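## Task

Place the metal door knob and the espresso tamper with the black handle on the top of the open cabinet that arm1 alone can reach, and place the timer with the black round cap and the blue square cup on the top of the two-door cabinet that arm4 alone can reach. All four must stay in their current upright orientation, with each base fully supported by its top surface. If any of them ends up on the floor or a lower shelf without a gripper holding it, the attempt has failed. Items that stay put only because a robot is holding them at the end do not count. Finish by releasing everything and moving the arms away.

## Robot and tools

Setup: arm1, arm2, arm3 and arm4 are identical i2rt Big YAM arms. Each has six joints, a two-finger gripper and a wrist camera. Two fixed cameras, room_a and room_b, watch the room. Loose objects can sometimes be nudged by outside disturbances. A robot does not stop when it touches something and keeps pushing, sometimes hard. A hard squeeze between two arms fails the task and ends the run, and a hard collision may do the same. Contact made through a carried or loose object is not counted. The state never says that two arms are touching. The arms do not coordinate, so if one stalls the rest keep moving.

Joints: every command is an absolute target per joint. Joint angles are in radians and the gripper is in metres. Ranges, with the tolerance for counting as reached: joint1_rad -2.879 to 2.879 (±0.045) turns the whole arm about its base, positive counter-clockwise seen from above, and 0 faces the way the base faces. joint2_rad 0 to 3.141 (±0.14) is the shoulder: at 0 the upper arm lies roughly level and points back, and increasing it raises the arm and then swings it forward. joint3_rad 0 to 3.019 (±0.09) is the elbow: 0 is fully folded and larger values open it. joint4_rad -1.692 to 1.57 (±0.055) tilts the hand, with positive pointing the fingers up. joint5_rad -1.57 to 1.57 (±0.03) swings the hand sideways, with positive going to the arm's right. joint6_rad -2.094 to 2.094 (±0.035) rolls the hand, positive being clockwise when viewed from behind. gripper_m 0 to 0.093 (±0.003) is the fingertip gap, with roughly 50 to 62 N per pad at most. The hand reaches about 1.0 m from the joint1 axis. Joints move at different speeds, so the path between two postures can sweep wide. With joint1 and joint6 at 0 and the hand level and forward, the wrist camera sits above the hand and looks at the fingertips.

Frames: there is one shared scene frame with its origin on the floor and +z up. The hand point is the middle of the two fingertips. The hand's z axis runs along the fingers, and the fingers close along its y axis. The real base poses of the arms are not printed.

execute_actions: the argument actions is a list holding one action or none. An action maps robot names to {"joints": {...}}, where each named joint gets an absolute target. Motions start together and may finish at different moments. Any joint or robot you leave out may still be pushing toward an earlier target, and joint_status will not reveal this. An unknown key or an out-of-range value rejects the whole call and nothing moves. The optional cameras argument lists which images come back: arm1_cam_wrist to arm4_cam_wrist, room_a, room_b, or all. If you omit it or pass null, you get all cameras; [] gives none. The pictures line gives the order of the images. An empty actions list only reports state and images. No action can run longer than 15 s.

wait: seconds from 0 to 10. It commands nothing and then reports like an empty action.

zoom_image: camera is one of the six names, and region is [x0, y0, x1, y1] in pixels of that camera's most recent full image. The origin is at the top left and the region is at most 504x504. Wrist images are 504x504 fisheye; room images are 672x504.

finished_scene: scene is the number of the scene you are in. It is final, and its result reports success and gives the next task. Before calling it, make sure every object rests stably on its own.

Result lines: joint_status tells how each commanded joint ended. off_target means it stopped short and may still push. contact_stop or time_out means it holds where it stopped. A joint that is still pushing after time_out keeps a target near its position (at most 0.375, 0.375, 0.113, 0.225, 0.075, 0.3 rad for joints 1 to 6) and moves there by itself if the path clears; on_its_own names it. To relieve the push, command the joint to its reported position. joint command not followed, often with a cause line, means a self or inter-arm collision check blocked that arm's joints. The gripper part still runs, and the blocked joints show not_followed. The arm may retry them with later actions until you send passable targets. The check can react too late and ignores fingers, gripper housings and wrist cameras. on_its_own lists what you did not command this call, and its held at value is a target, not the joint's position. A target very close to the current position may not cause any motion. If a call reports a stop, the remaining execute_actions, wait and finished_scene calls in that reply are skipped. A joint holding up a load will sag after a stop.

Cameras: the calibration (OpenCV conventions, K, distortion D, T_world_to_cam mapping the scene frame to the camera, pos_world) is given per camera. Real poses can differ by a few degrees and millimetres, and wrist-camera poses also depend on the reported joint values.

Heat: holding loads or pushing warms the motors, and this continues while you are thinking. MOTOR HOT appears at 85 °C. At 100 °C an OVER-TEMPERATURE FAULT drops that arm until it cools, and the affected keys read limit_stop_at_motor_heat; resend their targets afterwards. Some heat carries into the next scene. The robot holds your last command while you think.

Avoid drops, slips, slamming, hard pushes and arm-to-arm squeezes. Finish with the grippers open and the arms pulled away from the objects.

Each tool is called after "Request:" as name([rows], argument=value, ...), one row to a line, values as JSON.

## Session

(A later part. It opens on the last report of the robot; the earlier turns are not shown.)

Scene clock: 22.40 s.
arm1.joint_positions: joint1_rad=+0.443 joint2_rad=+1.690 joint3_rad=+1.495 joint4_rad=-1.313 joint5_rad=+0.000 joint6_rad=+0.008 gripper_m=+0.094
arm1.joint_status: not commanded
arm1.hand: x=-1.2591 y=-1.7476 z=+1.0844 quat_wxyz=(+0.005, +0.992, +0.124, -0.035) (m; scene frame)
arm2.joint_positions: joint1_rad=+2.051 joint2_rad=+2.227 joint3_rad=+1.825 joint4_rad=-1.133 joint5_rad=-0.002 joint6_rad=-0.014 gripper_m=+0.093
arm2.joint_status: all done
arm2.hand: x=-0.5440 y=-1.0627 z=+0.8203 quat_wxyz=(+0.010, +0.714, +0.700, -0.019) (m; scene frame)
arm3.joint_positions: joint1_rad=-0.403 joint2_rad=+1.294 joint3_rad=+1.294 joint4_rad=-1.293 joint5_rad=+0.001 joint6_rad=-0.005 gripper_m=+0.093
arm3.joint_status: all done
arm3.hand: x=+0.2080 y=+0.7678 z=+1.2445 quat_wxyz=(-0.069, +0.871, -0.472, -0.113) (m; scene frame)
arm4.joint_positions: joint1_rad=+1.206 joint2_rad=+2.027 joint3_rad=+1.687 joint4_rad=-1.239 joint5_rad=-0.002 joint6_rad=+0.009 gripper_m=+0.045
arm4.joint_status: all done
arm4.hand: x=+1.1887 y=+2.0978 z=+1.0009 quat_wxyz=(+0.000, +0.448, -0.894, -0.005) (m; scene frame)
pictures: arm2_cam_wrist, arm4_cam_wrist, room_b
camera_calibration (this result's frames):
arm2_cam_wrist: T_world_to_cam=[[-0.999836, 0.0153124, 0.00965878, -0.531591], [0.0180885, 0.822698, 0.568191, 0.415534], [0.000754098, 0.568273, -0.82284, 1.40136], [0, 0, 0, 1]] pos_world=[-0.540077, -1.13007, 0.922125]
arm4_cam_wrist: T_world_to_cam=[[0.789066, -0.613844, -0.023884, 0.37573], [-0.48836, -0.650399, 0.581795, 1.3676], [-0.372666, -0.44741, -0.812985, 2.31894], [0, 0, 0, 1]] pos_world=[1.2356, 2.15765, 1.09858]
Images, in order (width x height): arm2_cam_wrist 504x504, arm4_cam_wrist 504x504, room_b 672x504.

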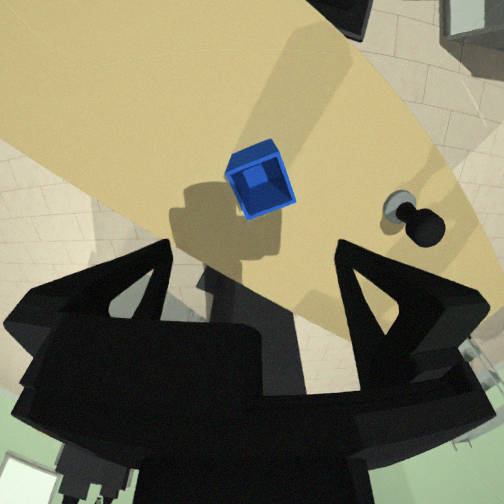

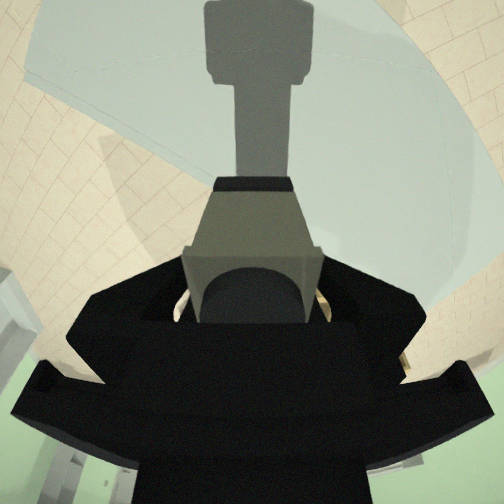

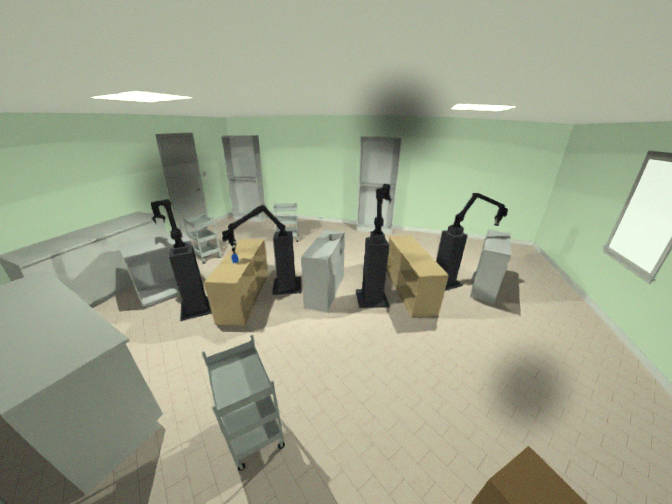

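Request:
execute_actions([
  {"arm2":{"joints":{"joint1_rad":2.03,"joint2_rad":2.44,"joint3_rad":1.79,"joint4_rad":-0.885,"joint6_rad":-0.34}},"arm4":{"joints":{"joint1_rad":0.92,"joint2_rad":2.22,"joint4_rad":-1.0}},"arm1":{"joints":{"joint1_rad":-0.4}}},
], cameras=["arm2_cam_wrist","arm4_cam_wrist"])

Scene clock: 24.07 s.
arm1.joint_positions: joint1_rad=-0.408 joint2_rad=+1.690 joint3_rad=+1.495 joint4_rad=-1.313 joint5_rad=+0.001 joint6_rad=+0.006 gripper_m=+0.094
arm1.joint_status: all done
arm1.hand: x=-1.1861 y=-1.3207 z=+1.0830 quat_wxyz=(-0.007, +0.955, -0.295, -0.033) (m; scene frame)
arm2.joint_positions: joint1_rad=+2.038 joint2_rad=+2.462 joint3_rad=+1.774 joint4_rad=-0.894 joint5_rad=-0.002 joint6_rad=-0.323 gripper_m=+0.093
arm2.joint_status: all done
arm2.hand: x=-0.5542 y=-1.0477 z=+0.6538 quat_wxyz=(-0.007, +0.602, +0.798, -0.001) (m; scene frame)
arm3.joint_positions: joint1_rad=-0.403 joint2_rad=+1.294 joint3_rad=+1.294 joint4_rad=-1.293 joint5_rad=+0.001 joint6_rad=-0.005 gripper_m=+0.093
arm3.joint_status: not commanded
arm3.hand: x=+0.2080 y=+0.7678 z=+1.2445 quat_wxyz=(-0.069, +0.871, -0.472, -0.113) (m; scene frame)
arm4.joint_positions: joint1_rad=+0.920 joint2_rad=+2.246 joint3_rad=+1.677 joint4_rad=-1.013 joint5_rad=+0.003 joint6_rad=+0.009 gripper_m=+0.045
arm4.joint_status: all done
arm4.hand: x=+1.3311 y=+1.9915 z=+0.8642 quat_wxyz=(+0.002, +0.316, -0.949, -0.004) (m; scene frame)
pictures: arm2_cam_wrist, arm4_cam_wrist
camera_calibration (this result's frames):
arm2_cam_wrist: T_world_to_cam=[[-0.96059, -0.277893, 0.00644575, -0.823704], [-0.216752, 0.76336, 0.608523, 0.279274], [-0.174025, 0.583144, -0.79351, 1.15547], [0, 0, 0, 1]] pos_world=[-0.529628, -1.11589, 0.752245]
arm4_cam_wrist: T_world_to_cam=[[0.58371, -0.811657, -0.0222867, 0.860759], [-0.649922, -0.483498, 0.586372, 1.32625], [-0.486708, -0.327786, -0.809736, 2.12397], [0, 0, 0, 1]] pos_world=[1.39328, 2.03609, 0.961363]
Images, in order (width x height): arm2_cam_wrist 504x504, arm4_cam_wrist 504x504.

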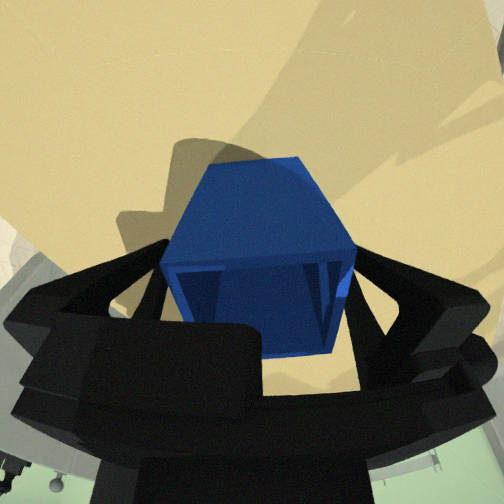

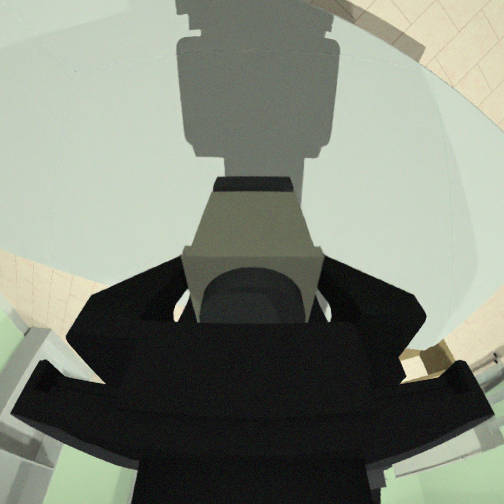

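Request:
execute_actions([
  {"arm2":{"joints":{"joint4_rad":-0.855,"joint6_rad":-0.43,"gripper_m":0.03}},"arm4":{"joints":{"joint2_rad":2.3,"joint4_rad":-0.935}}},
], cameras=["arm2_cam_wrist","arm4_cam_wrist"])

Scene clock: 25.13 s.
arm1.joint_positions: joint1_rad=-0.408 joint2_rad=+1.690 joint3_rad=+1.495 joint4_rad=-1.313 joint5_rad=+0.001 joint6_rad=+0.006 gripper_m=+0.094
arm1.joint_status: not commanded
arm1.hand: x=-1.1861 y=-1.3207 z=+1.0830 quat_wxyz=(-0.007, +0.955, -0.295, -0.033) (m; scene frame)
arm2.joint_positions: joint1_rad=+2.038 joint2_rad=+2.462 joint3_rad=+1.774 joint4_rad=-0.865 joint5_rad=-0.002 joint6_rad=-0.411 gripper_m=+0.054
arm2.joint_status: gripper_m off_target (ended at +0.054, target +0.030); the others done
arm2.hand: x=-0.5545 y=-1.0547 z=+0.6539 quat_wxyz=(+0.001, +0.566, +0.824, -0.013) (m; scene frame)
arm3.joint_positions: joint1_rad=-0.403 joint2_rad=+1.294 joint3_rad=+1.294 joint4_rad=-1.293 joint5_rad=+0.001 joint6_rad=-0.005 gripper_m=+0.093
arm3.joint_status: not commanded
arm3.hand: x=+0.2080 y=+0.7678 z=+1.2445 quat_wxyz=(-0.069, +0.871, -0.472, -0.113) (m; scene frame)
arm4.joint_positions: joint1_rad=+0.920 joint2_rad=+2.324 joint3_rad=+1.677 joint4_rad=-0.948 joint5_rad=+0.003 joint6_rad=+0.009 gripper_m=+0.045
arm4.joint_status: all done
arm4.hand: x=+1.3301 y=+1.9914 z=+0.8165 quat_wxyz=(+0.008, +0.316, -0.949, -0.001) (m; scene frame)
pictures: arm2_cam_wrist, arm4_cam_wrist
camera_calibration (this result's frames):
arm2_cam_wrist: T_world_to_cam=[[-0.932244, -0.361407, 0.0174743, -0.905603], [-0.282689, 0.757636, 0.588281, 0.255152], [-0.225848, 0.543482, -0.808468, 1.09876], [0, 0, 0, 1]] pos_world=[-0.523962, -1.11776, 0.754033]
arm4_cam_wrist: T_world_to_cam=[[0.583597, -0.811747, -0.0219349, 0.860223], [-0.643937, -0.47907, 0.596521, 1.32845], [-0.494733, -0.334003, -0.802298, 2.10188], [0, 0, 0, 1]] pos_world=[1.39328, 2.03674, 0.91275]
Images, in order (width x height): arm2_cam_wrist 504x504, arm4_cam_wrist 504x504.

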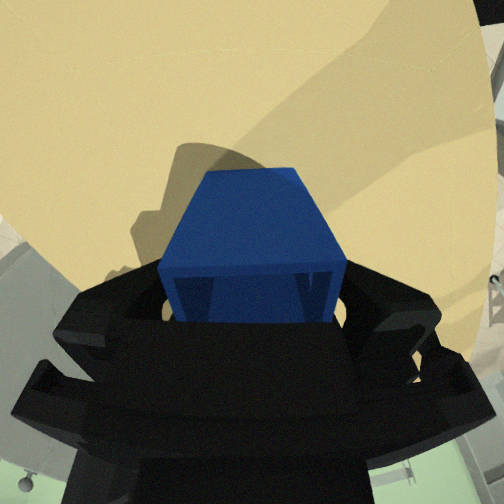

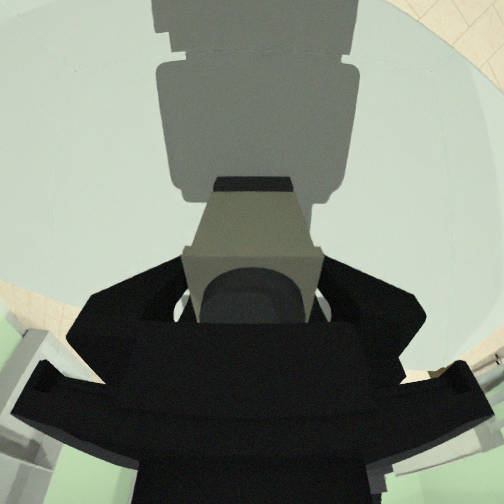

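Request:
execute_actions([
  {"arm2":{"joints":{"joint2_rad":1.9,"joint4_rad":-1.41}},"arm4":{"joints":{"joint2_rad":2.34}}},
], cameras=[])

Request:
execute_actions([
  {"arm2":{"joints":{"joint1_rad":0.2,"joint6_rad":0}},"arm4":{"joints":{"gripper_m":0.093}}},
], cameras=["arm4_cam_wrist"])

Request:
execute_actions([
  {"arm2":{"joints":{"joint1_rad":-2.08,"joint2_rad":1.8,"joint3_rad":1.6,"joint4_rad":-1.33}},"arm4":{"joints":{"joint2_rad":1.8,"joint4_rad":-1.4}},"arm1":{"joints":{"joint1_rad":-1.355,"joint2_rad":2.24,"joint3_rad":1.58,"joint4_rad":-0.88}}},
], cameras=["arm2_cam_wrist","arm1_cam_wrist"])

Scene clock: 27.23 s.
arm1.joint_positions: joint1_rad=-0.408 joint2_rad=+1.690 joint3_rad=+1.495 joint4_rad=-1.313 joint5_rad=+0.001 joint6_rad=+0.006 gripper_m=+0.094
arm1.joint_status: not commanded
arm1.hand: x=-1.1861 y=-1.3207 z=+1.0830 quat_wxyz=(-0.007, +0.955, -0.295, -0.033) (m; scene frame)
arm2.joint_positions: joint1_rad=+2.038 joint2_rad=+1.911 joint3_rad=+1.774 joint4_rad=-1.403 joint5_rad=-0.002 joint6_rad=-0.413 gripper_m=+0.054
arm2.joint_status: all done
arm2.hand: x=-0.5468 y=-0.9930 z=+0.9932 quat_wxyz=(+0.004, +0.566, +0.824, -0.019) (m; scene frame)
arm3.joint_positions: joint1_rad=-0.403 joint2_rad=+1.294 joint3_rad=+1.294 joint4_rad=-1.293 joint5_rad=+0.001 joint6_rad=-0.005 gripper_m=+0.093
arm3.joint_status: not commanded
arm3.hand: x=+0.2080 y=+0.7678 z=+1.2445 quat_wxyz=(-0.069, +0.871, -0.472, -0.113) (m; scene frame)
arm4.joint_positions: joint1_rad=+0.920 joint2_rad=+2.329 joint3_rad=+1.678 joint4_rad=-0.947 joint5_rad=+0.002 joint6_rad=+0.009 gripper_m=+0.045
arm4.joint_status: all done
arm4.hand: x=+1.3294 y=+1.9910 z=+0.8136 quat_wxyz=(+0.010, +0.316, -0.949, -0.001) (m; scene frame)
pictures: none
No camera images: the call's "cameras" was empty. Leave "cameras" out to get every camera's image.

Scene clock: 29.33 s.
arm1.joint_positions: joint1_rad=-0.408 joint2_rad=+1.690 joint3_rad=+1.495 joint4_rad=-1.313 joint5_rad=+0.001 joint6_rad=+0.006 gripper_m=+0.094
arm1.joint_status: not commanded
arm1.hand: x=-1.1861 y=-1.3207 z=+1.0830 quat_wxyz=(-0.007, +0.955, -0.295, -0.033) (m; scene frame)
arm2.joint_positions: joint1_rad=+0.191 joint2_rad=+1.911 joint3_rad=+1.774 joint4_rad=-1.403 joint5_rad=+0.001 joint6_rad=-0.014 gripper_m=+0.054
arm2.joint_status: all done
arm2.hand: x=-1.0868 y=-0.2053 z=+0.9980 quat_wxyz=(+0.000, +0.988, -0.153, -0.022) (m; scene frame)
arm3.joint_positions: joint1_rad=-0.403 joint2_rad=+1.294 joint3_rad=+1.294 joint4_rad=-1.293 joint5_rad=+0.001 joint6_rad=-0.005 gripper_m=+0.093
arm3.joint_status: not commanded
arm3.hand: x=+0.2080 y=+0.7678 z=+1.2445 quat_wxyz=(-0.069, +0.871, -0.472, -0.113) (m; scene frame)
arm4.joint_positions: joint1_rad=+0.920 joint2_rad=+2.337 joint3_rad=+1.678 joint4_rad=-0.947 joint5_rad=+0.002 joint6_rad=+0.009 gripper_m=+0.093
arm4.joint_status: all done
arm4.hand: x=+1.3278 y=+1.9899 z=+0.8090 quat_wxyz=(+0.014, +0.316, -0.949, +0.000) (m; scene frame)
pictures: arm4_cam_wrist
camera_calibration (this result's frames):
arm4_cam_wrist: T_world_to_cam=[[0.583471, -0.811826, -0.0223757, 0.860873], [-0.638138, -0.475332, 0.605673, 1.30824], [-0.502337, -0.339114, -0.795399, 2.10889], [0, 0, 0, 1]] pos_world=[1.39191, 2.03588, 0.904306]
Images, in order (width x height): arm4_cam_wrist 504x504.

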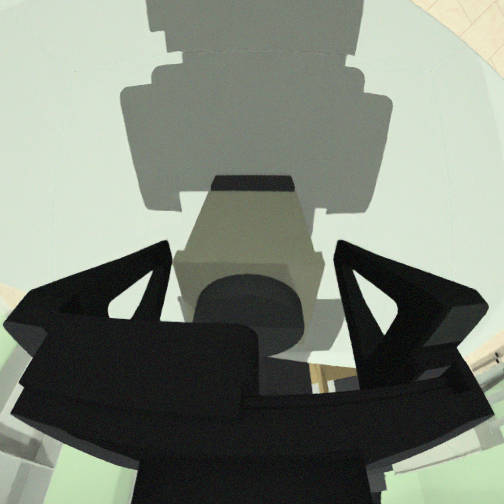

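Scene clock: 31.57 s.
arm1.joint_positions: joint1_rad=-1.351 joint2_rad=+2.226 joint3_rad=+1.570 joint4_rad=-0.893 joint5_rad=+0.002 joint6_rad=+0.006 gripper_m=+0.094
arm1.joint_status: all done
arm1.hand: x=-0.7738 y=-1.0010 z=+0.8112 quat_wxyz=(-0.005, +0.717, -0.697, -0.009) (m; scene frame)
arm2.joint_positions: joint1_rad=-2.089 joint2_rad=+1.816 joint3_rad=+1.605 joint4_rad=-1.328 joint5_rad=+0.001 joint6_rad=-0.014 gripper_m=+0.054
arm2.joint_status: all done
arm2.hand: x=-0.0380 y=-0.1077 z=+0.9707 quat_wxyz=(-0.008, +0.273, -0.962, -0.004) (m; scene frame)
arm3.joint_positions: joint1_rad=-0.403 joint2_rad=+1.294 joint3_rad=+1.294 joint4_rad=-1.293 joint5_rad=+0.001 joint6_rad=-0.005 gripper_m=+0.093
arm3.joint_status: not commanded
arm3.hand: x=+0.2080 y=+0.7678 z=+1.2445 quat_wxyz=(-0.069, +0.871, -0.472, -0.113) (m; scene frame)
arm4.joint_positions: joint1_rad=+0.920 joint2_rad=+1.818 joint3_rad=+1.692 joint4_rad=-1.389 joint5_rad=+0.002 joint6_rad=+0.009 gripper_m=+0.093
arm4.joint_status: all done
arm4.hand: x=+1.2850 y=+1.9531 z=+1.1198 quat_wxyz=(-0.030, +0.315, -0.948, -0.015) (m; scene frame)
pictures: arm1_cam_wrist, arm2_cam_wrist
camera_calibration (this result's frames):
arm1_cam_wrist: T_world_to_cam=[[0.99948, 0.031969, 0.00427403, 0.801063], [0.0240016, -0.825731, 0.563554, -1.25413], [0.0215454, -0.563158, -0.826068, 0.249243], [0, 0, 0, 1]] pos_world=[-0.775915, -0.920822, 0.909239]
arm2_cam_wrist: T_world_to_cam=[[0.528419, -0.848959, -0.00639267, -0.0611496], [-0.685304, -0.430975, 0.587043, -0.644803], [-0.501131, -0.305824, -0.809531, 0.855898], [0, 0, 0, 1]] pos_world=[0.0193442, -0.0680532, 1.07101]
Images, in order (width x height): arm1_cam_wrist 504x504, arm2_cam_wrist 504x504.

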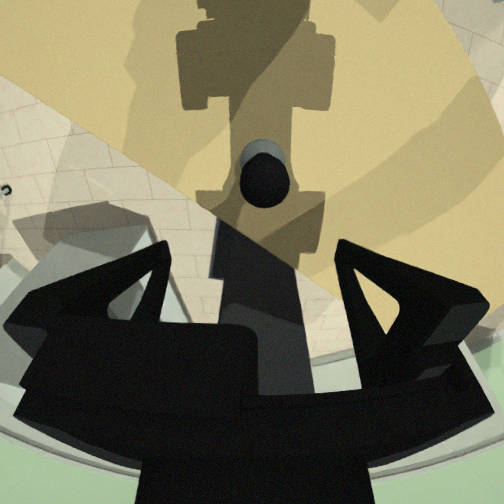

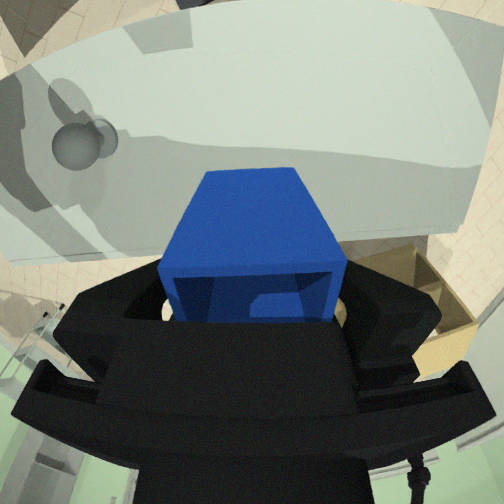

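Request:
execute_actions([
  {"arm2":{"joints":{"joint2_rad":2.07,"joint4_rad":-1.05}},"arm4":{"joints":{"joint1_rad":-0.1,"joint2_rad":1.3,"joint3_rad":1.4}},"arm1":{"joints":{"joint1_rad":-1.378,"joint2_rad":2.505,"joint3_rad":1.64,"joint4_rad":-0.69}}},
], cameras=["arm2_cam_wrist","arm1_cam_wrist"])

Scene clock: 33.20 s.
arm1.joint_positions: joint1_rad=-1.375 joint2_rad=+2.493 joint3_rad=+1.630 joint4_rad=-0.705 joint5_rad=+0.002 joint6_rad=+0.006 gripper_m=+0.094
arm1.joint_status: all done
arm1.hand: x=-0.7603 y=-1.0020 z=+0.6694 quat_wxyz=(+0.002, +0.709, -0.706, -0.002) (m; scene frame)
arm2.joint_positions: joint1_rad=-2.089 joint2_rad=+2.095 joint3_rad=+1.592 joint4_rad=-1.059 joint5_rad=+0.001 joint6_rad=-0.014 gripper_m=+0.053
arm2.joint_status: all done
arm2.hand: x=-0.0012 y=-0.0845 z=+0.8086 quat_wxyz=(+0.003, +0.273, -0.962, -0.001) (m; scene frame)
arm3.joint_positions: joint1_rad=-0.403 joint2_rad=+1.294 joint3_rad=+1.294 joint4_rad=-1.293 joint5_rad=+0.001 joint6_rad=-0.005 gripper_m=+0.093
arm3.joint_status: not commanded
arm3.hand: x=+0.2080 y=+0.7678 z=+1.2445 quat_wxyz=(-0.069, +0.871, -0.472, -0.113) (m; scene frame)
arm4.joint_positions: joint1_rad=-0.097 joint2_rad=+1.302 joint3_rad=+1.389 joint4_rad=-1.389 joint5_rad=+0.001 joint6_rad=+0.009 gripper_m=+0.093
arm4.joint_status: all done
arm4.hand: x=+1.2323 y=+1.4494 z=+1.2341 quat_wxyz=(-0.131, -0.185, -0.974, +0.017) (m; scene frame)
pictures: arm1_cam_wrist, arm2_cam_wrist
camera_calibration (this result's frames):
arm1_cam_wrist: T_world_to_cam=[[0.999959, 0.00815794, 0.00398017, 0.764912], [0.0043436, -0.815072, 0.579343, -1.19015], [0.00797037, -0.579302, -0.815074, 0.09742], [0, 0, 0, 1]] pos_world=[-0.760488, -0.919863, 0.765865]
arm2_cam_wrist: T_world_to_cam=[[0.528689, -0.848785, -0.00718721, -0.061314], [-0.672876, -0.42425, 0.606011, -0.529143], [-0.517423, -0.315555, -0.795424, 0.737972], [0, 0, 0, 1]] pos_world=[0.058212, -0.0436605, 0.907227]
Images, in order (width x height): arm1_cam_wrist 504x504, arm2_cam_wrist 504x504.

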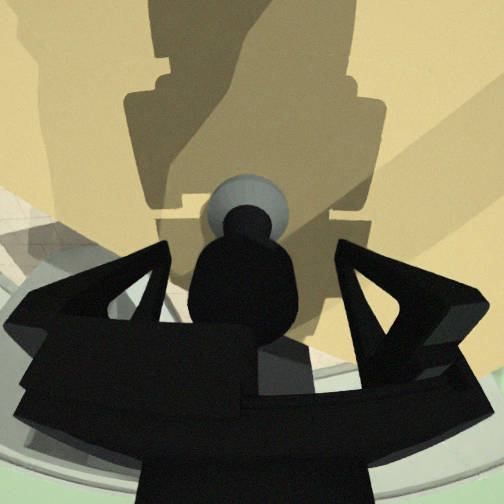

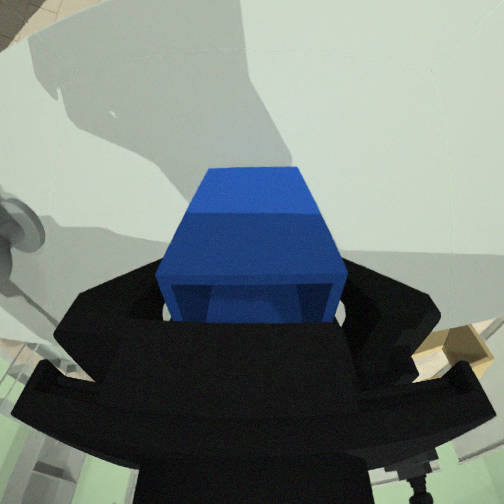

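Request:
execute_actions([
  {"arm2":{"joints":{"gripper_m":0.093}},"arm1":{"joints":{"joint1_rad":-1.36,"gripper_m":0.015}}},
], cameras=["arm1_cam_wrist"])

Request:
execute_actions([
  {"arm2":{"joints":{"joint2_rad":1.82,"joint4_rad":-1.33}},"arm1":{"joints":{"joint2_rad":1.95,"joint4_rad":-1.25}}},
], cameras=[])

Request:
execute_actions([
  {"arm2":{"joints":{"joint1_rad":-1.75,"joint2_rad":2.03,"joint3_rad":1.89,"joint4_rad":-1.36}},"arm1":{"joints":{"joint1_rad":0.55}}},
], cameras=["arm2_cam_wrist","arm1_cam_wrist"])

Scene clock: 34.10 s.
arm1.joint_positions: joint1_rad=-1.369 joint2_rad=+2.493 joint3_rad=+1.630 joint4_rad=-0.704 joint5_rad=+0.002 joint6_rad=+0.006 gripper_m=+0.041
arm1.joint_status: gripper_m off_target (ended at +0.041, target +0.015); the others done
arm1.hand: x=-0.7637 y=-1.0018 z=+0.6694 quat_wxyz=(+0.001, +0.711, -0.704, -0.002) (m; scene frame)
arm2.joint_positions: joint1_rad=-2.089 joint2_rad=+2.095 joint3_rad=+1.592 joint4_rad=-1.059 joint5_rad=+0.001 joint6_rad=-0.013 gripper_m=+0.093
arm2.joint_status: all done
arm2.hand: x=-0.0011 y=-0.0845 z=+0.8088 quat_wxyz=(+0.003, +0.273, -0.962, -0.001) (m; scene frame)
arm3.joint_positions: joint1_rad=-0.403 joint2_rad=+1.294 joint3_rad=+1.294 joint4_rad=-1.293 joint5_rad=+0.001 joint6_rad=-0.005 gripper_m=+0.093
arm3.joint_status: not commanded
arm3.hand: x=+0.2080 y=+0.7678 z=+1.2445 quat_wxyz=(-0.069, +0.871, -0.472, -0.113) (m; scene frame)
arm4.joint_positions: joint1_rad=-0.097 joint2_rad=+1.302 joint3_rad=+1.389 joint4_rad=-1.389 joint5_rad=+0.001 joint6_rad=+0.009 gripper_m=+0.093
arm4.joint_status: not commanded
arm4.hand: x=+1.2323 y=+1.4494 z=+1.2341 quat_wxyz=(-0.131, -0.185, -0.974, +0.017) (m; scene frame)
pictures: arm1_cam_wrist
camera_calibration (this result's frames):
arm1_cam_wrist: T_world_to_cam=[[0.999889, 0.0142519, 0.00434805, 0.774164], [0.00910727, -0.8155, 0.578685, -1.18638], [0.0117932, -0.578582, -0.815539, 0.101504], [0, 0, 0, 1]] pos_world=[-0.764471, -0.919798, 0.765955]
Images, in order (width x height): arm1_cam_wrist 504x504.

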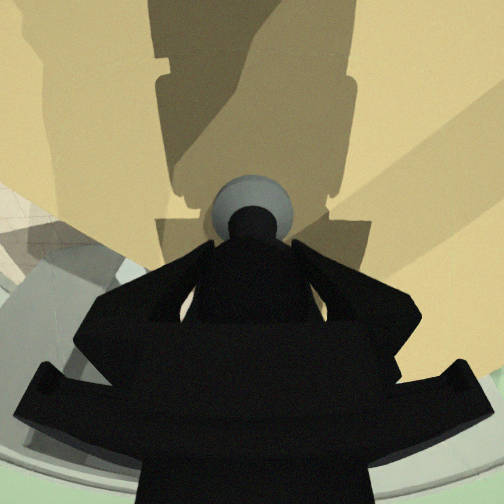

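Scene clock: 35.83 s.
arm1.joint_positions: joint1_rad=-1.369 joint2_rad=+1.975 joint3_rad=+1.626 joint4_rad=-1.233 joint5_rad=+0.002 joint6_rad=+0.006 gripper_m=+0.041
arm1.joint_status: all done
arm1.hand: x=-0.7614 y=-1.0256 z=+0.9758 quat_wxyz=(+0.007, +0.711, -0.703, +0.003) (m; scene frame)
arm2.joint_positions: joint1_rad=-2.089 joint2_rad=+1.814 joint3_rad=+1.592 joint4_rad=-1.323 joint5_rad=+0.001 joint6_rad=-0.013 gripper_m=+0.093
arm2.joint_status: all done
arm2.hand: x=-0.0409 y=-0.1091 z=+0.9673 quat_wxyz=(-0.005, +0.273, -0.962, -0.003) (m; scene frame)
arm3.joint_positions: joint1_rad=-0.403 joint2_rad=+1.294 joint3_rad=+1.294 joint4_rad=-1.293 joint5_rad=+0.001 joint6_rad=-0.005 gripper_m=+0.093
arm3.joint_status: not commanded
arm3.hand: x=+0.2080 y=+0.7678 z=+1.2445 quat_wxyz=(-0.069, +0.871, -0.472, -0.113) (m; scene frame)
arm4.joint_positions: joint1_rad=-0.097 joint2_rad=+1.302 joint3_rad=+1.389 joint4_rad=-1.389 joint5_rad=+0.001 joint6_rad=+0.009 gripper_m=+0.093
arm4.joint_status: not commanded
arm4.hand: x=+1.2323 y=+1.4494 z=+1.2341 quat_wxyz=(-0.131, -0.185, -0.974, +0.017) (m; scene frame)
pictures: none
No camera images: the call's "cameras" was empty. Leave "cameras" out to get every camera's image.

Scene clock: 38.10 s.
arm1.joint_positions: joint1_rad=+0.555 joint2_rad=+1.975 joint3_rad=+1.626 joint4_rad=-1.233 joint5_rad=-0.002 joint6_rad=+0.006 gripper_m=+0.041
arm1.joint_status: all done
arm1.hand: x=-1.3020 y=-1.8274 z=+0.9813 quat_wxyz=(+0.001, +0.984, +0.181, +0.002) (m; scene frame)
arm2.joint_positions: joint1_rad=-1.755 joint2_rad=+2.047 joint3_rad=+1.839 joint4_rad=-1.357 joint5_rad=-0.001 joint6_rad=-0.013 gripper_m=+0.093
arm2.joint_status: all done
arm2.hand: x=-0.1154 y=+0.0881 z=+0.9265 quat_wxyz=(+0.005, +0.429, -0.903, -0.003) (m; scene frame)
arm3.joint_positions: joint1_rad=-0.403 joint2_rad=+1.294 joint3_rad=+1.294 joint4_rad=-1.293 joint5_rad=+0.001 joint6_rad=-0.005 gripper_m=+0.093
arm3.joint_status: not commanded
arm3.hand: x=+0.2080 y=+0.7678 z=+1.2445 quat_wxyz=(-0.069, +0.871, -0.472, -0.113) (m; scene frame)
arm4.joint_positions: joint1_rad=-0.097 joint2_rad=+1.302 joint3_rad=+1.389 joint4_rad=-1.389 joint5_rad=+0.001 joint6_rad=+0.009 gripper_m=+0.093
arm4.joint_status: not commanded
arm4.hand: x=+1.2323 y=+1.4494 z=+1.2341 quat_wxyz=(-0.131, -0.185, -0.974, +0.017) (m; scene frame)
pictures: arm1_cam_wrist, arm2_cam_wrist
camera_calibration (this result's frames):
arm1_cam_wrist: T_world_to_cam=[[-0.359079, 0.933277, 0.00748169, 1.22973], [0.759532, 0.287553, 0.583459, 0.952899], [0.542378, 0.21519, -0.812108, 2.02257], [0, 0, 0, 1]] pos_world=[-1.37919, -1.85692, 1.07737]
arm2_cam_wrist: T_world_to_cam=[[0.777518, -0.628712, -0.0136844, 0.161774], [-0.493549, -0.62356, 0.606285, -0.566323], [-0.389712, -0.464643, -0.79513, 0.854757], [0, 0, 0, 1]] pos_world=[-0.0721818, 0.14573, 1.02521]
Images, in order (width x height): arm1_cam_wrist 504x504, arm2_cam_wrist 504x504.

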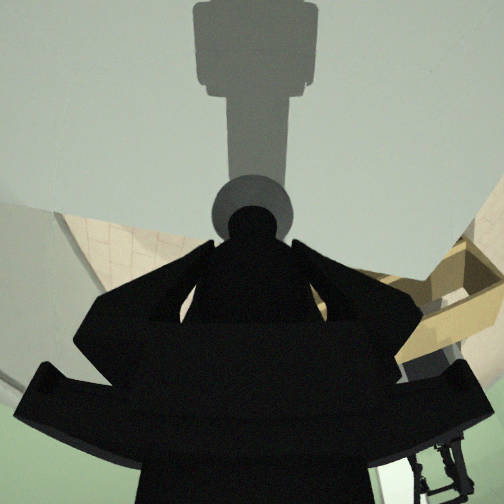

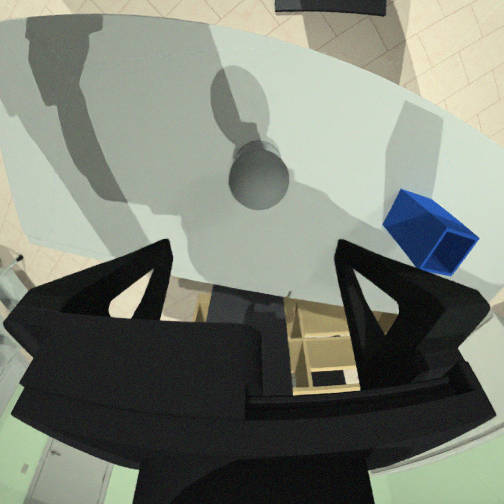

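Request:
execute_actions([
  {"arm2":{"joints":{"joint1_rad":-1.773,"joint2_rad":2.14,"joint3_rad":1.715,"joint4_rad":-1.09}},"arm1":{"joints":{"joint2_rad":2.165,"joint4_rad":-1.005}},"arm3":{"joints":{"joint1_rad":0.2}}},
], cameras=["arm2_cam_wrist","arm1_cam_wrist"])

Scene clock: 39.50 s.
arm1.joint_positions: joint1_rad=+0.554 joint2_rad=+2.185 joint3_rad=+1.625 joint4_rad=-1.021 joint5_rad=-0.002 joint6_rad=+0.006 gripper_m=+0.041
arm1.joint_status: all done
arm1.hand: x=-1.3286 y=-1.8372 z=+0.8583 quat_wxyz=(+0.000, +0.984, +0.180, +0.002) (m; scene frame)
arm2.joint_positions: joint1_rad=-1.764 joint2_rad=+2.160 joint3_rad=+1.707 joint4_rad=-1.100 joint5_rad=-0.001 joint6_rad=-0.013 gripper_m=+0.093
arm2.joint_status: all done
arm2.hand: x=-0.1093 y=+0.0883 z=+0.8097 quat_wxyz=(+0.000, +0.425, -0.905, -0.005) (m; scene frame)
arm3.joint_positions: joint1_rad=+0.203 joint2_rad=+1.294 joint3_rad=+1.294 joint4_rad=-1.293 joint5_rad=+0.000 joint6_rad=-0.005 gripper_m=+0.093
arm3.joint_status: all done
arm3.hand: x=+0.0417 y=+0.5696 z=+1.2425 quat_wxyz=(-0.027, +0.973, -0.191, -0.128) (m; scene frame)
arm4.joint_positions: joint1_rad=-0.097 joint2_rad=+1.302 joint3_rad=+1.389 joint4_rad=-1.389 joint5_rad=+0.001 joint6_rad=+0.009 gripper_m=+0.093
arm4.joint_status: not commanded
arm4.hand: x=+1.2323 y=+1.4494 z=+1.2341 quat_wxyz=(-0.131, -0.185, -0.974, +0.017) (m; scene frame)
pictures: arm1_cam_wrist, arm2_cam_wrist
camera_calibration (this result's frames):
arm1_cam_wrist: T_world_to_cam=[[-0.358712, 0.933412, 0.00823903, 1.23037], [0.76063, 0.287173, 0.582215, 1.04952], [0.54108, 0.215114, -0.812993, 1.93808], [0, 0, 0, 1]] pos_world=[-1.4056, -1.86674, 0.954463]
arm2_cam_wrist: T_world_to_cam=[[0.772011, -0.635468, -0.0133765, 0.155287], [-0.503698, -0.624493, 0.596906, -0.485737], [-0.387668, -0.45408, -0.8022, 0.769333], [0, 0, 0, 1]] pos_world=[-0.0663029, 0.144679, 0.909176]
Images, in order (width x height): arm1_cam_wrist 504x504, arm2_cam_wrist 504x504.

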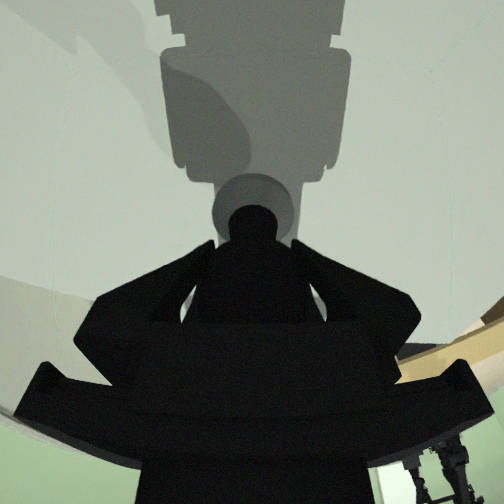

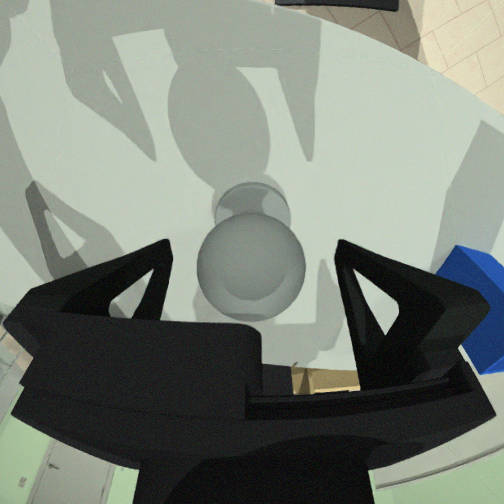

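Request:
execute_actions([
  {"arm2":{"joints":{"gripper_m":0.03}},"arm1":{"joints":{"joint2_rad":2.22,"joint4_rad":-0.975}}},
], cameras=["arm1_cam_wrist"])

Request:
execute_actions([
  {"arm2":{"joints":{"joint2_rad":1.9,"joint4_rad":-1.35}},"arm1":{"joints":{"gripper_m":0.093}}},
], cameras=["arm2_cam_wrist","arm1_cam_wrist"])

Scene clock: 40.47 s.
arm1.joint_positions: joint1_rad=+0.554 joint2_rad=+2.217 joint3_rad=+1.625 joint4_rad=-0.991 joint5_rad=-0.001 joint6_rad=+0.006 gripper_m=+0.041
arm1.joint_status: all done
arm1.hand: x=-1.3300 y=-1.8377 z=+0.8389 quat_wxyz=(+0.000, +0.984, +0.180, +0.003) (m; scene frame)
arm2.joint_positions: joint1_rad=-1.764 joint2_rad=+2.160 joint3_rad=+1.707 joint4_rad=-1.099 joint5_rad=-0.001 joint6_rad=-0.013 gripper_m=+0.054
arm2.joint_status: gripper_m off_target (ended at +0.054, target +0.030)
arm2.hand: x=-0.1092 y=+0.0884 z=+0.8097 quat_wxyz=(-0.001, +0.425, -0.905, -0.006) (m; scene frame)
arm3.joint_positions: joint1_rad=+0.203 joint2_rad=+1.294 joint3_rad=+1.294 joint4_rad=-1.293 joint5_rad=+0.000 joint6_rad=-0.005 gripper_m=+0.093
arm3.joint_status: not commanded
arm3.hand: x=+0.0417 y=+0.5696 z=+1.2425 quat_wxyz=(-0.027, +0.973, -0.191, -0.128) (m; scene frame)
arm4.joint_positions: joint1_rad=-0.097 joint2_rad=+1.302 joint3_rad=+1.389 joint4_rad=-1.389 joint5_rad=+0.001 joint6_rad=+0.009 gripper_m=+0.093
arm4.joint_status: not commanded
arm4.hand: x=+1.2323 y=+1.4494 z=+1.2341 quat_wxyz=(-0.131, -0.185, -0.974, +0.017) (m; scene frame)
pictures: arm1_cam_wrist
camera_calibration (this result's frames):
arm1_cam_wrist: T_world_to_cam=[[-0.35873, 0.933402, 0.00862471, 1.23009], [0.759465, 0.286485, 0.584072, 1.05761], [0.542703, 0.216074, -0.811656, 1.92596], [0, 0, 0, 1]] pos_world=[-1.40717, -1.86731, 0.934886]
Images, in order (width x height): arm1_cam_wrist 504x504.

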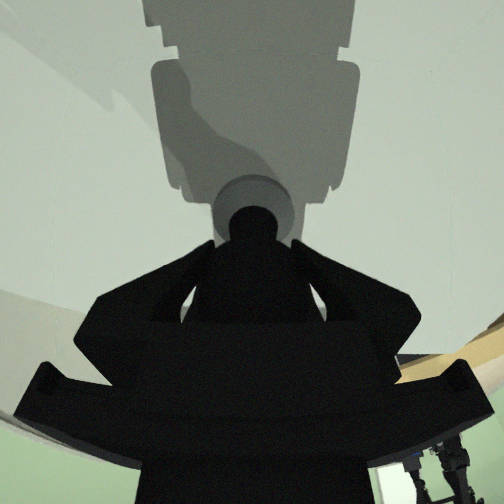

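Scene clock: 41.80 s.
arm1.joint_positions: joint1_rad=+0.554 joint2_rad=+2.217 joint3_rad=+1.625 joint4_rad=-0.991 joint5_rad=-0.001 joint6_rad=+0.006 gripper_m=+0.093
arm1.joint_status: all done
arm1.hand: x=-1.3301 y=-1.8377 z=+0.8389 quat_wxyz=(+0.000, +0.984, +0.180, +0.002) (m; scene frame)
arm2.joint_positions: joint1_rad=-1.764 joint2_rad=+1.903 joint3_rad=+1.701 joint4_rad=-1.343 joint5_rad=-0.001 joint6_rad=-0.013 gripper_m=+0.054
arm2.joint_status: all done
arm2.hand: x=-0.1372 y=+0.0536 z=+0.9597 quat_wxyz=(-0.004, +0.425, -0.905, -0.007) (m; scene frame)
arm3.joint_positions: joint1_rad=+0.203 joint2_rad=+1.294 joint3_rad=+1.294 joint4_rad=-1.293 joint5_rad=+0.000 joint6_rad=-0.005 gripper_m=+0.093
arm3.joint_status: not commanded
arm3.hand: x=+0.0417 y=+0.5696 z=+1.2425 quat_wxyz=(-0.027, +0.973, -0.191, -0.128) (m; scene frame)
arm4.joint_positions: joint1_rad=-0.097 joint2_rad=+1.302 joint3_rad=+1.389 joint4_rad=-1.389 joint5_rad=+0.001 joint6_rad=+0.009 gripper_m=+0.093
arm4.joint_status: not commanded
arm4.hand: x=+1.2323 y=+1.4494 z=+1.2341 quat_wxyz=(-0.131, -0.185, -0.974, +0.017) (m; scene frame)
pictures: arm1_cam_wrist, arm2_cam_wrist
camera_calibration (this result's frames):
arm1_cam_wrist: T_world_to_cam=[[-0.358727, 0.933403, 0.00862401, 1.2301], [0.759673, 0.286565, 0.583762, 1.05838], [0.542414, 0.215963, -0.811879, 1.92561], [0, 0, 0, 1]] pos_world=[-1.40723, -1.86733, 0.934917]
arm2_cam_wrist: T_world_to_cam=[[0.772036, -0.635441, -0.0132478, 0.156632], [-0.506677, -0.627909, 0.590769, -0.605332], [-0.383718, -0.449383, -0.806732, 0.867718], [0, 0, 0, 1]] pos_world=[-0.0946745, 0.109374, 1.0597]
Images, in order (width x height): arm1_cam_wrist 504x504, arm2_cam_wrist 504x504.

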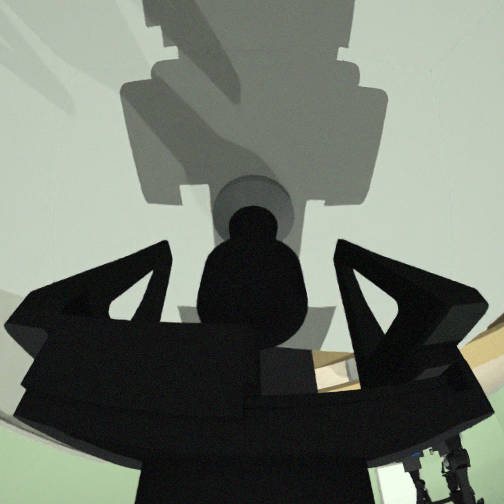

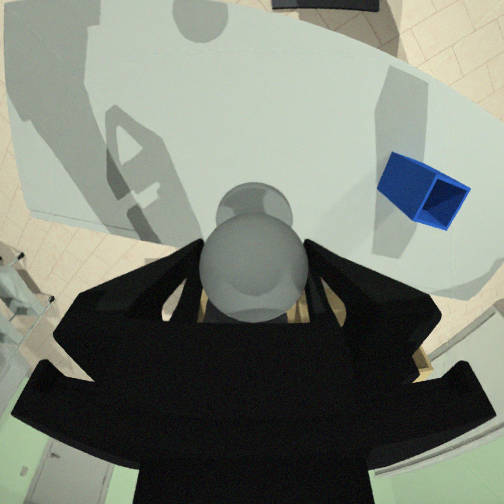

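Request:
execute_actions([
  {"arm2":{"joints":{"joint1_rad":0.0}},"arm1":{"joints":{"joint2_rad":1.8,"joint4_rad":-1.35}},"arm3":{"joints":{"joint1_rad":1.0,"joint2_rad":1.1,"joint3_rad":1.1}}},
], cameras=[])

Request:
execute_actions([
  {"arm2":{"joints":{"joint1_rad":1.95,"joint2_rad":2.1,"joint4_rad":-1.12}},"arm3":{"joints":{"joint1_rad":1.428,"joint2_rad":2.22,"joint3_rad":1.85,"joint4_rad":-1.14,"joint6_rad":0.29}}},
], cameras=["arm2_cam_wrist","arm3_cam_wrist"])

Scene clock: 44.13 s.
arm1.joint_positions: joint1_rad=+0.554 joint2_rad=+1.798 joint3_rad=+1.625 joint4_rad=-1.332 joint5_rad=-0.001 joint6_rad=+0.006 gripper_m=+0.093
arm1.joint_status: all done
arm1.hand: x=-1.2795 y=-1.8183 z=+1.0788 quat_wxyz=(+0.007, +0.983, +0.180, -0.036) (m; scene frame)
arm2.joint_positions: joint1_rad=+0.009 joint2_rad=+1.911 joint3_rad=+1.701 joint4_rad=-1.343 joint5_rad=-0.002 joint6_rad=-0.013 gripper_m=+0.054
arm2.joint_status: all done
arm2.hand: x=-1.0368 y=-0.1108 z=+0.9692 quat_wxyz=(+0.002, +0.970, -0.243, -0.015) (m; scene frame)
arm3.joint_positions: joint1_rad=+0.999 joint2_rad=+1.097 joint3_rad=+1.097 joint4_rad=-1.295 joint5_rad=+0.000 joint6_rad=-0.005 gripper_m=+0.093
arm3.joint_status: all done
arm3.hand: x=+0.1120 y=+0.2631 z=+1.2294 quat_wxyz=(+0.030, +0.971, +0.200, -0.127) (m; scene frame)
arm4.joint_positions: joint1_rad=-0.097 joint2_rad=+1.302 joint3_rad=+1.389 joint4_rad=-1.389 joint5_rad=+0.001 joint6_rad=+0.009 gripper_m=+0.093
arm4.joint_status: not commanded
arm4.hand: x=+1.2323 y=+1.4494 z=+1.2341 quat_wxyz=(-0.131, -0.185, -0.974, +0.017) (m; scene frame)
pictures: none
No camera images: the call's "cameras" was empty. Leave "cameras" out to get every camera's image.

Scene clock: 46.40 s.
arm1.joint_positions: joint1_rad=+0.554 joint2_rad=+1.798 joint3_rad=+1.625 joint4_rad=-1.332 joint5_rad=-0.001 joint6_rad=+0.006 gripper_m=+0.093
arm1.joint_status: not commanded
arm1.hand: x=-1.2795 y=-1.8183 z=+1.0788 quat_wxyz=(+0.007, +0.983, +0.180, -0.036) (m; scene frame)
arm2.joint_positions: joint1_rad=+1.957 joint2_rad=+2.139 joint3_rad=+1.701 joint4_rad=-1.113 joint5_rad=-0.002 joint6_rad=-0.013 gripper_m=+0.054
arm2.joint_status: all done
arm2.hand: x=-0.6020 y=-1.0246 z=+0.8323 quat_wxyz=(+0.004, +0.746, +0.666, -0.014) (m; scene frame)
arm3.joint_positions: joint1_rad=+1.433 joint2_rad=+2.236 joint3_rad=+1.809 joint4_rad=-1.140 joint5_rad=+0.000 joint6_rad=+0.282 gripper_m=+0.093
arm3.joint_status: all done
arm3.hand: x=+0.0056 y=-0.0860 z=+0.9498 quat_wxyz=(+0.005, +0.962, +0.274, +0.006) (m; scene frame)
arm4.joint_positions: joint1_rad=-0.097 joint2_rad=+1.302 joint3_rad=+1.389 joint4_rad=-1.389 joint5_rad=+0.001 joint6_rad=+0.009 gripper_m=+0.093
arm4.joint_status: not commanded
arm4.hand: x=+1.2323 y=+1.4494 z=+1.2341 quat_wxyz=(-0.131, -0.185, -0.974, +0.017) (m; scene frame)
pictures: arm2_cam_wrist, arm3_cam_wrist
camera_calibration (this result's frames):
arm2_cam_wrist: T_world_to_cam=[[-0.993958, 0.109397, 0.00890979, -0.489718], [0.0942415, 0.809006, 0.580196, 0.400254], [0.0562635, 0.57753, -0.814428, 1.4256], [0, 0, 0, 1]] pos_world=[-0.604689, -1.09356, 0.933184]
arm3_cam_wrist: T_world_to_cam=[[-0.543226, 0.839484, -0.0131324, 0.0883184], [0.671343, 0.44371, 0.59365, -0.524854], [0.504187, 0.31367, -0.804616, 0.909823], [0, 0, 0, 1]] pos_world=[-0.058387, -0.126643, 1.0448]
Images, in order (width x height): arm2_cam_wrist 504x504, arm3_cam_wrist 504x504.

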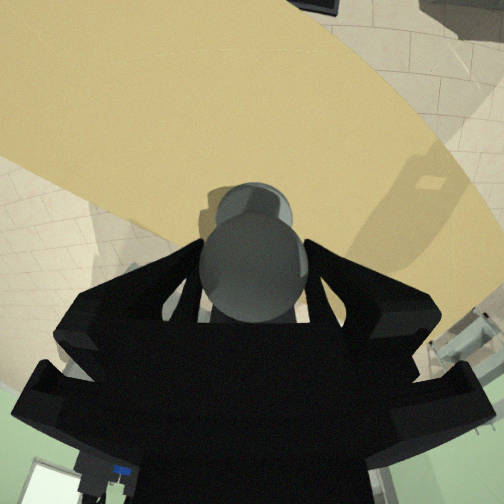

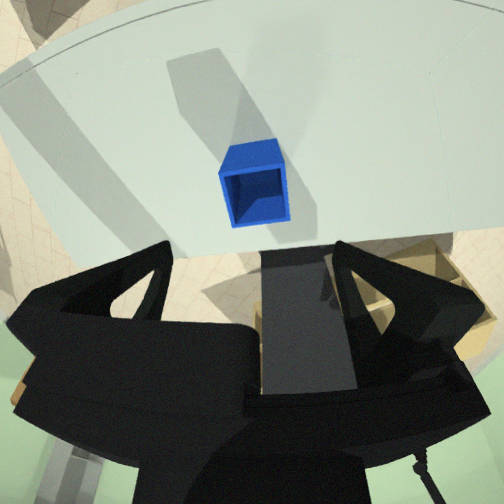

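Request:
execute_actions([
  {"arm2":{"joints":{"joint2_rad":2.378,"joint4_rad":-0.84}},"arm3":{"joints":{"joint2_rad":2.4,"joint3_rad":1.77,"joint4_rad":-0.925,"joint6_rad":0.14}}},
], cameras=["arm2_cam_wrist","arm3_cam_wrist"])

Scene clock: 47.73 s.
arm1.joint_positions: joint1_rad=+0.554 joint2_rad=+1.798 joint3_rad=+1.625 joint4_rad=-1.332 joint5_rad=-0.001 joint6_rad=+0.006 gripper_m=+0.093
arm1.joint_status: not commanded
arm1.hand: x=-1.2795 y=-1.8183 z=+1.0788 quat_wxyz=(+0.007, +0.983, +0.180, -0.036) (m; scene frame)
arm2.joint_positions: joint1_rad=+1.956 joint2_rad=+2.413 joint3_rad=+1.700 joint4_rad=-0.849 joint5_rad=+0.001 joint6_rad=-0.013 gripper_m=+0.053
arm2.joint_status: all done
arm2.hand: x=-0.6064 y=-1.0318 z=+0.6632 quat_wxyz=(-0.001, +0.746, +0.665, -0.011) (m; scene frame)
arm3.joint_positions: joint1_rad=+1.433 joint2_rad=+2.419 joint3_rad=+1.747 joint4_rad=-0.934 joint5_rad=+0.000 joint6_rad=+0.148 gripper_m=+0.093
arm3.joint_status: all done
arm3.hand: x=+0.0189 y=-0.0741 z=+0.8140 quat_wxyz=(-0.004, +0.941, +0.338, +0.022) (m; scene frame)
arm4.joint_positions: joint1_rad=-0.097 joint2_rad=+1.302 joint3_rad=+1.389 joint4_rad=-1.389 joint5_rad=+0.001 joint6_rad=+0.009 gripper_m=+0.093
arm4.joint_status: not commanded
arm4.hand: x=+1.2323 y=+1.4494 z=+1.2341 quat_wxyz=(-0.131, -0.185, -0.974, +0.017) (m; scene frame)
pictures: arm2_cam_wrist, arm3_cam_wrist
camera_calibration (this result's frames):
arm2_cam_wrist: T_world_to_cam=[[-0.993786, 0.110641, 0.012132, -0.492552], [0.0964632, 0.801769, 0.589797, 0.492126], [0.0555285, 0.587303, -0.80746, 1.2973], [0, 0, 0, 1]] pos_world=[-0.609001, -1.10198, 0.76324]
arm3_cam_wrist: T_world_to_cam=[[-0.650264, 0.759654, -0.00906718, 0.0766188], [0.590587, 0.512978, 0.622945, -0.475624], [0.477874, 0.399723, -0.782213, 0.778864], [0, 0, 0, 1]] pos_world=[-0.0414791, -0.12555, 0.90622]
Images, in order (width x height): arm2_cam_wrist 504x504, arm3_cam_wrist 504x504.

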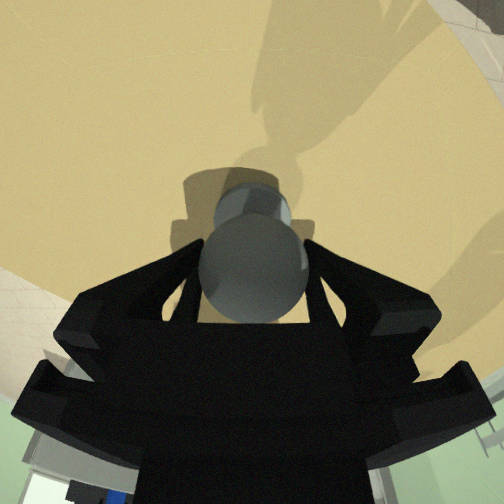

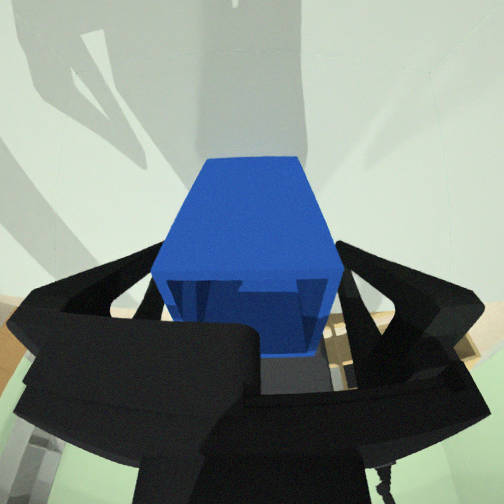

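Request:
execute_actions([
  {"arm2":{"joints":{"gripper_m":0.093}},"arm3":{"joints":{"joint4_rad":-0.89,"gripper_m":0.03}}},
], cameras=["arm3_cam_wrist"])

Request:
execute_actions([
  {"arm2":{"joints":{"joint2_rad":1.9,"joint4_rad":-1.35}},"arm3":{"joints":{"joint2_rad":2.2,"joint4_rad":-1.11}},"arm1":{"joints":{"joint1_rad":0.0}}},
], cameras=[])

Request:
execute_actions([
  {"arm2":{"joints":{"joint1_rad":0.3,"joint2_rad":1.0,"joint3_rad":1.2}},"arm3":{"joints":{"joint1_rad":-1.35,"joint6_rad":0}},"arm1":{"joints":{"joint1_rad":-1.63,"joint2_rad":2.2,"joint3_rad":1.54,"joint4_rad":-0.89}}},
], cameras=["arm1_cam_wrist","arm3_cam_wrist"])

Scene clock: 48.70 s.
arm1.joint_positions: joint1_rad=+0.554 joint2_rad=+1.798 joint3_rad=+1.625 joint4_rad=-1.332 joint5_rad=-0.001 joint6_rad=+0.006 gripper_m=+0.093
arm1.joint_status: not commanded
arm1.hand: x=-1.2795 y=-1.8183 z=+1.0788 quat_wxyz=(+0.007, +0.983, +0.180, -0.036) (m; scene frame)
arm2.joint_positions: joint1_rad=+1.956 joint2_rad=+2.404 joint3_rad=+1.700 joint4_rad=-0.849 joint5_rad=+0.001 joint6_rad=-0.013 gripper_m=+0.093
arm2.joint_status: all done
arm2.hand: x=-0.6067 y=-1.0343 z=+0.6684 quat_wxyz=(+0.002, +0.746, +0.665, -0.014) (m; scene frame)
arm3.joint_positions: joint1_rad=+1.433 joint2_rad=+2.418 joint3_rad=+1.747 joint4_rad=-0.904 joint5_rad=+0.000 joint6_rad=+0.148 gripper_m=+0.054
arm3.joint_status: gripper_m off_target (ended at +0.054, target +0.030); the others done
arm3.hand: x=+0.0138 y=-0.0798 z=+0.8141 quat_wxyz=(+0.003, +0.941, +0.338, +0.009) (m; scene frame)
arm4.joint_positions: joint1_rad=-0.097 joint2_rad=+1.302 joint3_rad=+1.389 joint4_rad=-1.389 joint5_rad=+0.001 joint6_rad=+0.009 gripper_m=+0.093
arm4.joint_status: not commanded
arm4.hand: x=+1.2323 y=+1.4494 z=+1.2341 quat_wxyz=(-0.131, -0.185, -0.974, +0.017) (m; scene frame)
pictures: arm3_cam_wrist
camera_calibration (this result's frames):
arm3_cam_wrist: T_world_to_cam=[[-0.650736, 0.759192, -0.0130516, 0.0808103], [0.603056, 0.527197, 0.598654, -0.44899], [0.461374, 0.381695, -0.800901, 0.797578], [0, 0, 0, 1]] pos_world=[-0.0446295, -0.129076, 0.908626]
Images, in order (width x height): arm3_cam_wrist 504x504.

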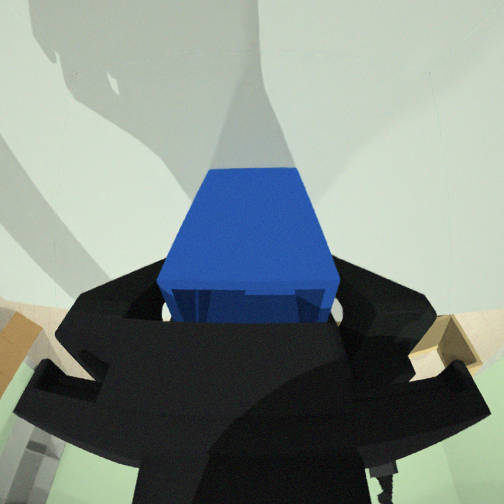

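Scene clock: 50.33 s.
arm1.joint_positions: joint1_rad=+0.001 joint2_rad=+1.798 joint3_rad=+1.625 joint4_rad=-1.332 joint5_rad=+0.002 joint6_rad=+0.006 gripper_m=+0.093
arm1.joint_status: all done
arm1.hand: x=-1.3077 y=-1.5102 z=+1.0783 quat_wxyz=(-0.002, +0.995, -0.095, -0.036) (m; scene frame)
arm2.joint_positions: joint1_rad=+1.956 joint2_rad=+1.902 joint3_rad=+1.700 joint4_rad=-1.342 joint5_rad=+0.001 joint6_rad=-0.013 gripper_m=+0.093
arm2.joint_status: all done
arm2.hand: x=-0.5955 y=-0.9803 z=+0.9706 quat_wxyz=(+0.005, +0.746, +0.665, -0.017) (m; scene frame)
arm3.joint_positions: joint1_rad=+1.433 joint2_rad=+2.199 joint3_rad=+1.751 joint4_rad=-1.102 joint5_rad=+0.000 joint6_rad=+0.148 gripper_m=+0.054
arm3.joint_status: all done
arm3.hand: x=+0.0115 y=-0.0793 z=+0.9531 quat_wxyz=(+0.009, +0.941, +0.338, -0.002) (m; scene frame)
arm4.joint_positions: joint1_rad=-0.097 joint2_rad=+1.302 joint3_rad=+1.389 joint4_rad=-1.389 joint5_rad=+0.001 joint6_rad=+0.009 gripper_m=+0.093
arm4.joint_status: not commanded
arm4.hand: x=+1.2323 y=+1.4494 z=+1.2341 quat_wxyz=(-0.131, -0.185, -0.974, +0.017) (m; scene frame)
pictures: none
No camera images: the call's "cameras" was empty. Leave "cameras" out to get every camera's image.

Scene clock: 53.03 s.
arm1.joint_positions: joint1_rad=-1.637 joint2_rad=+2.183 joint3_rad=+1.547 joint4_rad=-0.896 joint5_rad=+0.001 joint6_rad=+0.006 gripper_m=+0.093
arm1.joint_status: all done
arm1.hand: x=-0.6003 y=-1.0229 z=+0.8279 quat_wxyz=(-0.012, +0.610, -0.792, -0.013) (m; scene frame)
arm2.joint_positions: joint1_rad=+0.305 joint2_rad=+0.993 joint3_rad=+1.204 joint4_rad=-1.343 joint5_rad=+0.001 joint6_rad=-0.013 gripper_m=+0.093
arm2.joint_status: all done
arm2.hand: x=-0.8591 y=-0.3218 z=+1.1700 quat_wxyz=(-0.022, +0.970, -0.096, -0.223) (m; scene frame)
arm3.joint_positions: joint1_rad=-1.351 joint2_rad=+2.199 joint3_rad=+1.751 joint4_rad=-1.102 joint5_rad=+0.002 joint6_rad=+0.008 gripper_m=+0.054
arm3.joint_status: all done
arm3.hand: x=+0.6855 y=+1.0047 z=+0.9599 quat_wxyz=(-0.015, +0.559, -0.829, +0.001) (m; scene frame)
arm4.joint_positions: joint1_rad=-0.097 joint2_rad=+1.302 joint3_rad=+1.389 joint4_rad=-1.389 joint5_rad=+0.001 joint6_rad=+0.009 gripper_m=+0.093
arm4.joint_status: not commanded
arm4.hand: x=+1.2323 y=+1.4494 z=+1.2341 quat_wxyz=(-0.131, -0.185, -0.974, +0.017) (m; scene frame)
pictures: arm1_cam_wrist, arm3_cam_wrist
camera_calibration (this result's frames):
arm1_cam_wrist: T_world_to_cam=[[0.967837, -0.25154, 0.0043304, 0.319281], [-0.212141, -0.806749, 0.5515, -1.39811], [-0.135231, -0.534681, -0.834163, 0.18874], [0, 0, 0, 1]] pos_world=[-0.580085, -0.946696, 0.927116]
arm3_cam_wrist: T_world_to_cam=[[0.933862, -0.357202, 0.017535, -0.297449], [-0.303121, -0.764548, 0.568845, 0.434539], [-0.189787, -0.536538, -0.822258, 1.5799], [0, 0, 0, 1]] pos_world=[0.709338, 1.07365, 1.05712]
Images, in order (width x height): arm1_cam_wrist 504x504, arm3_cam_wrist 504x504.

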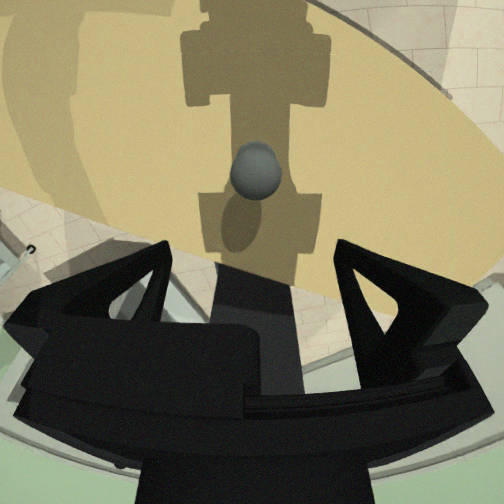

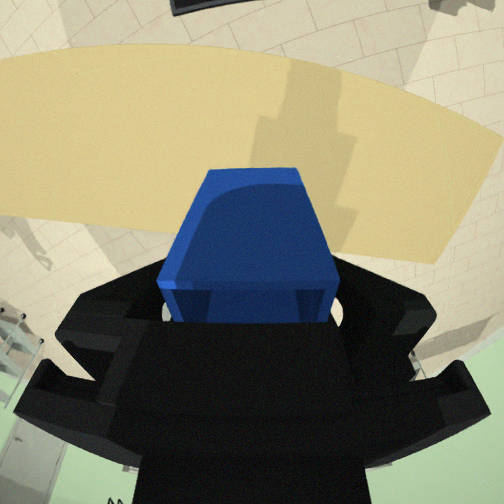

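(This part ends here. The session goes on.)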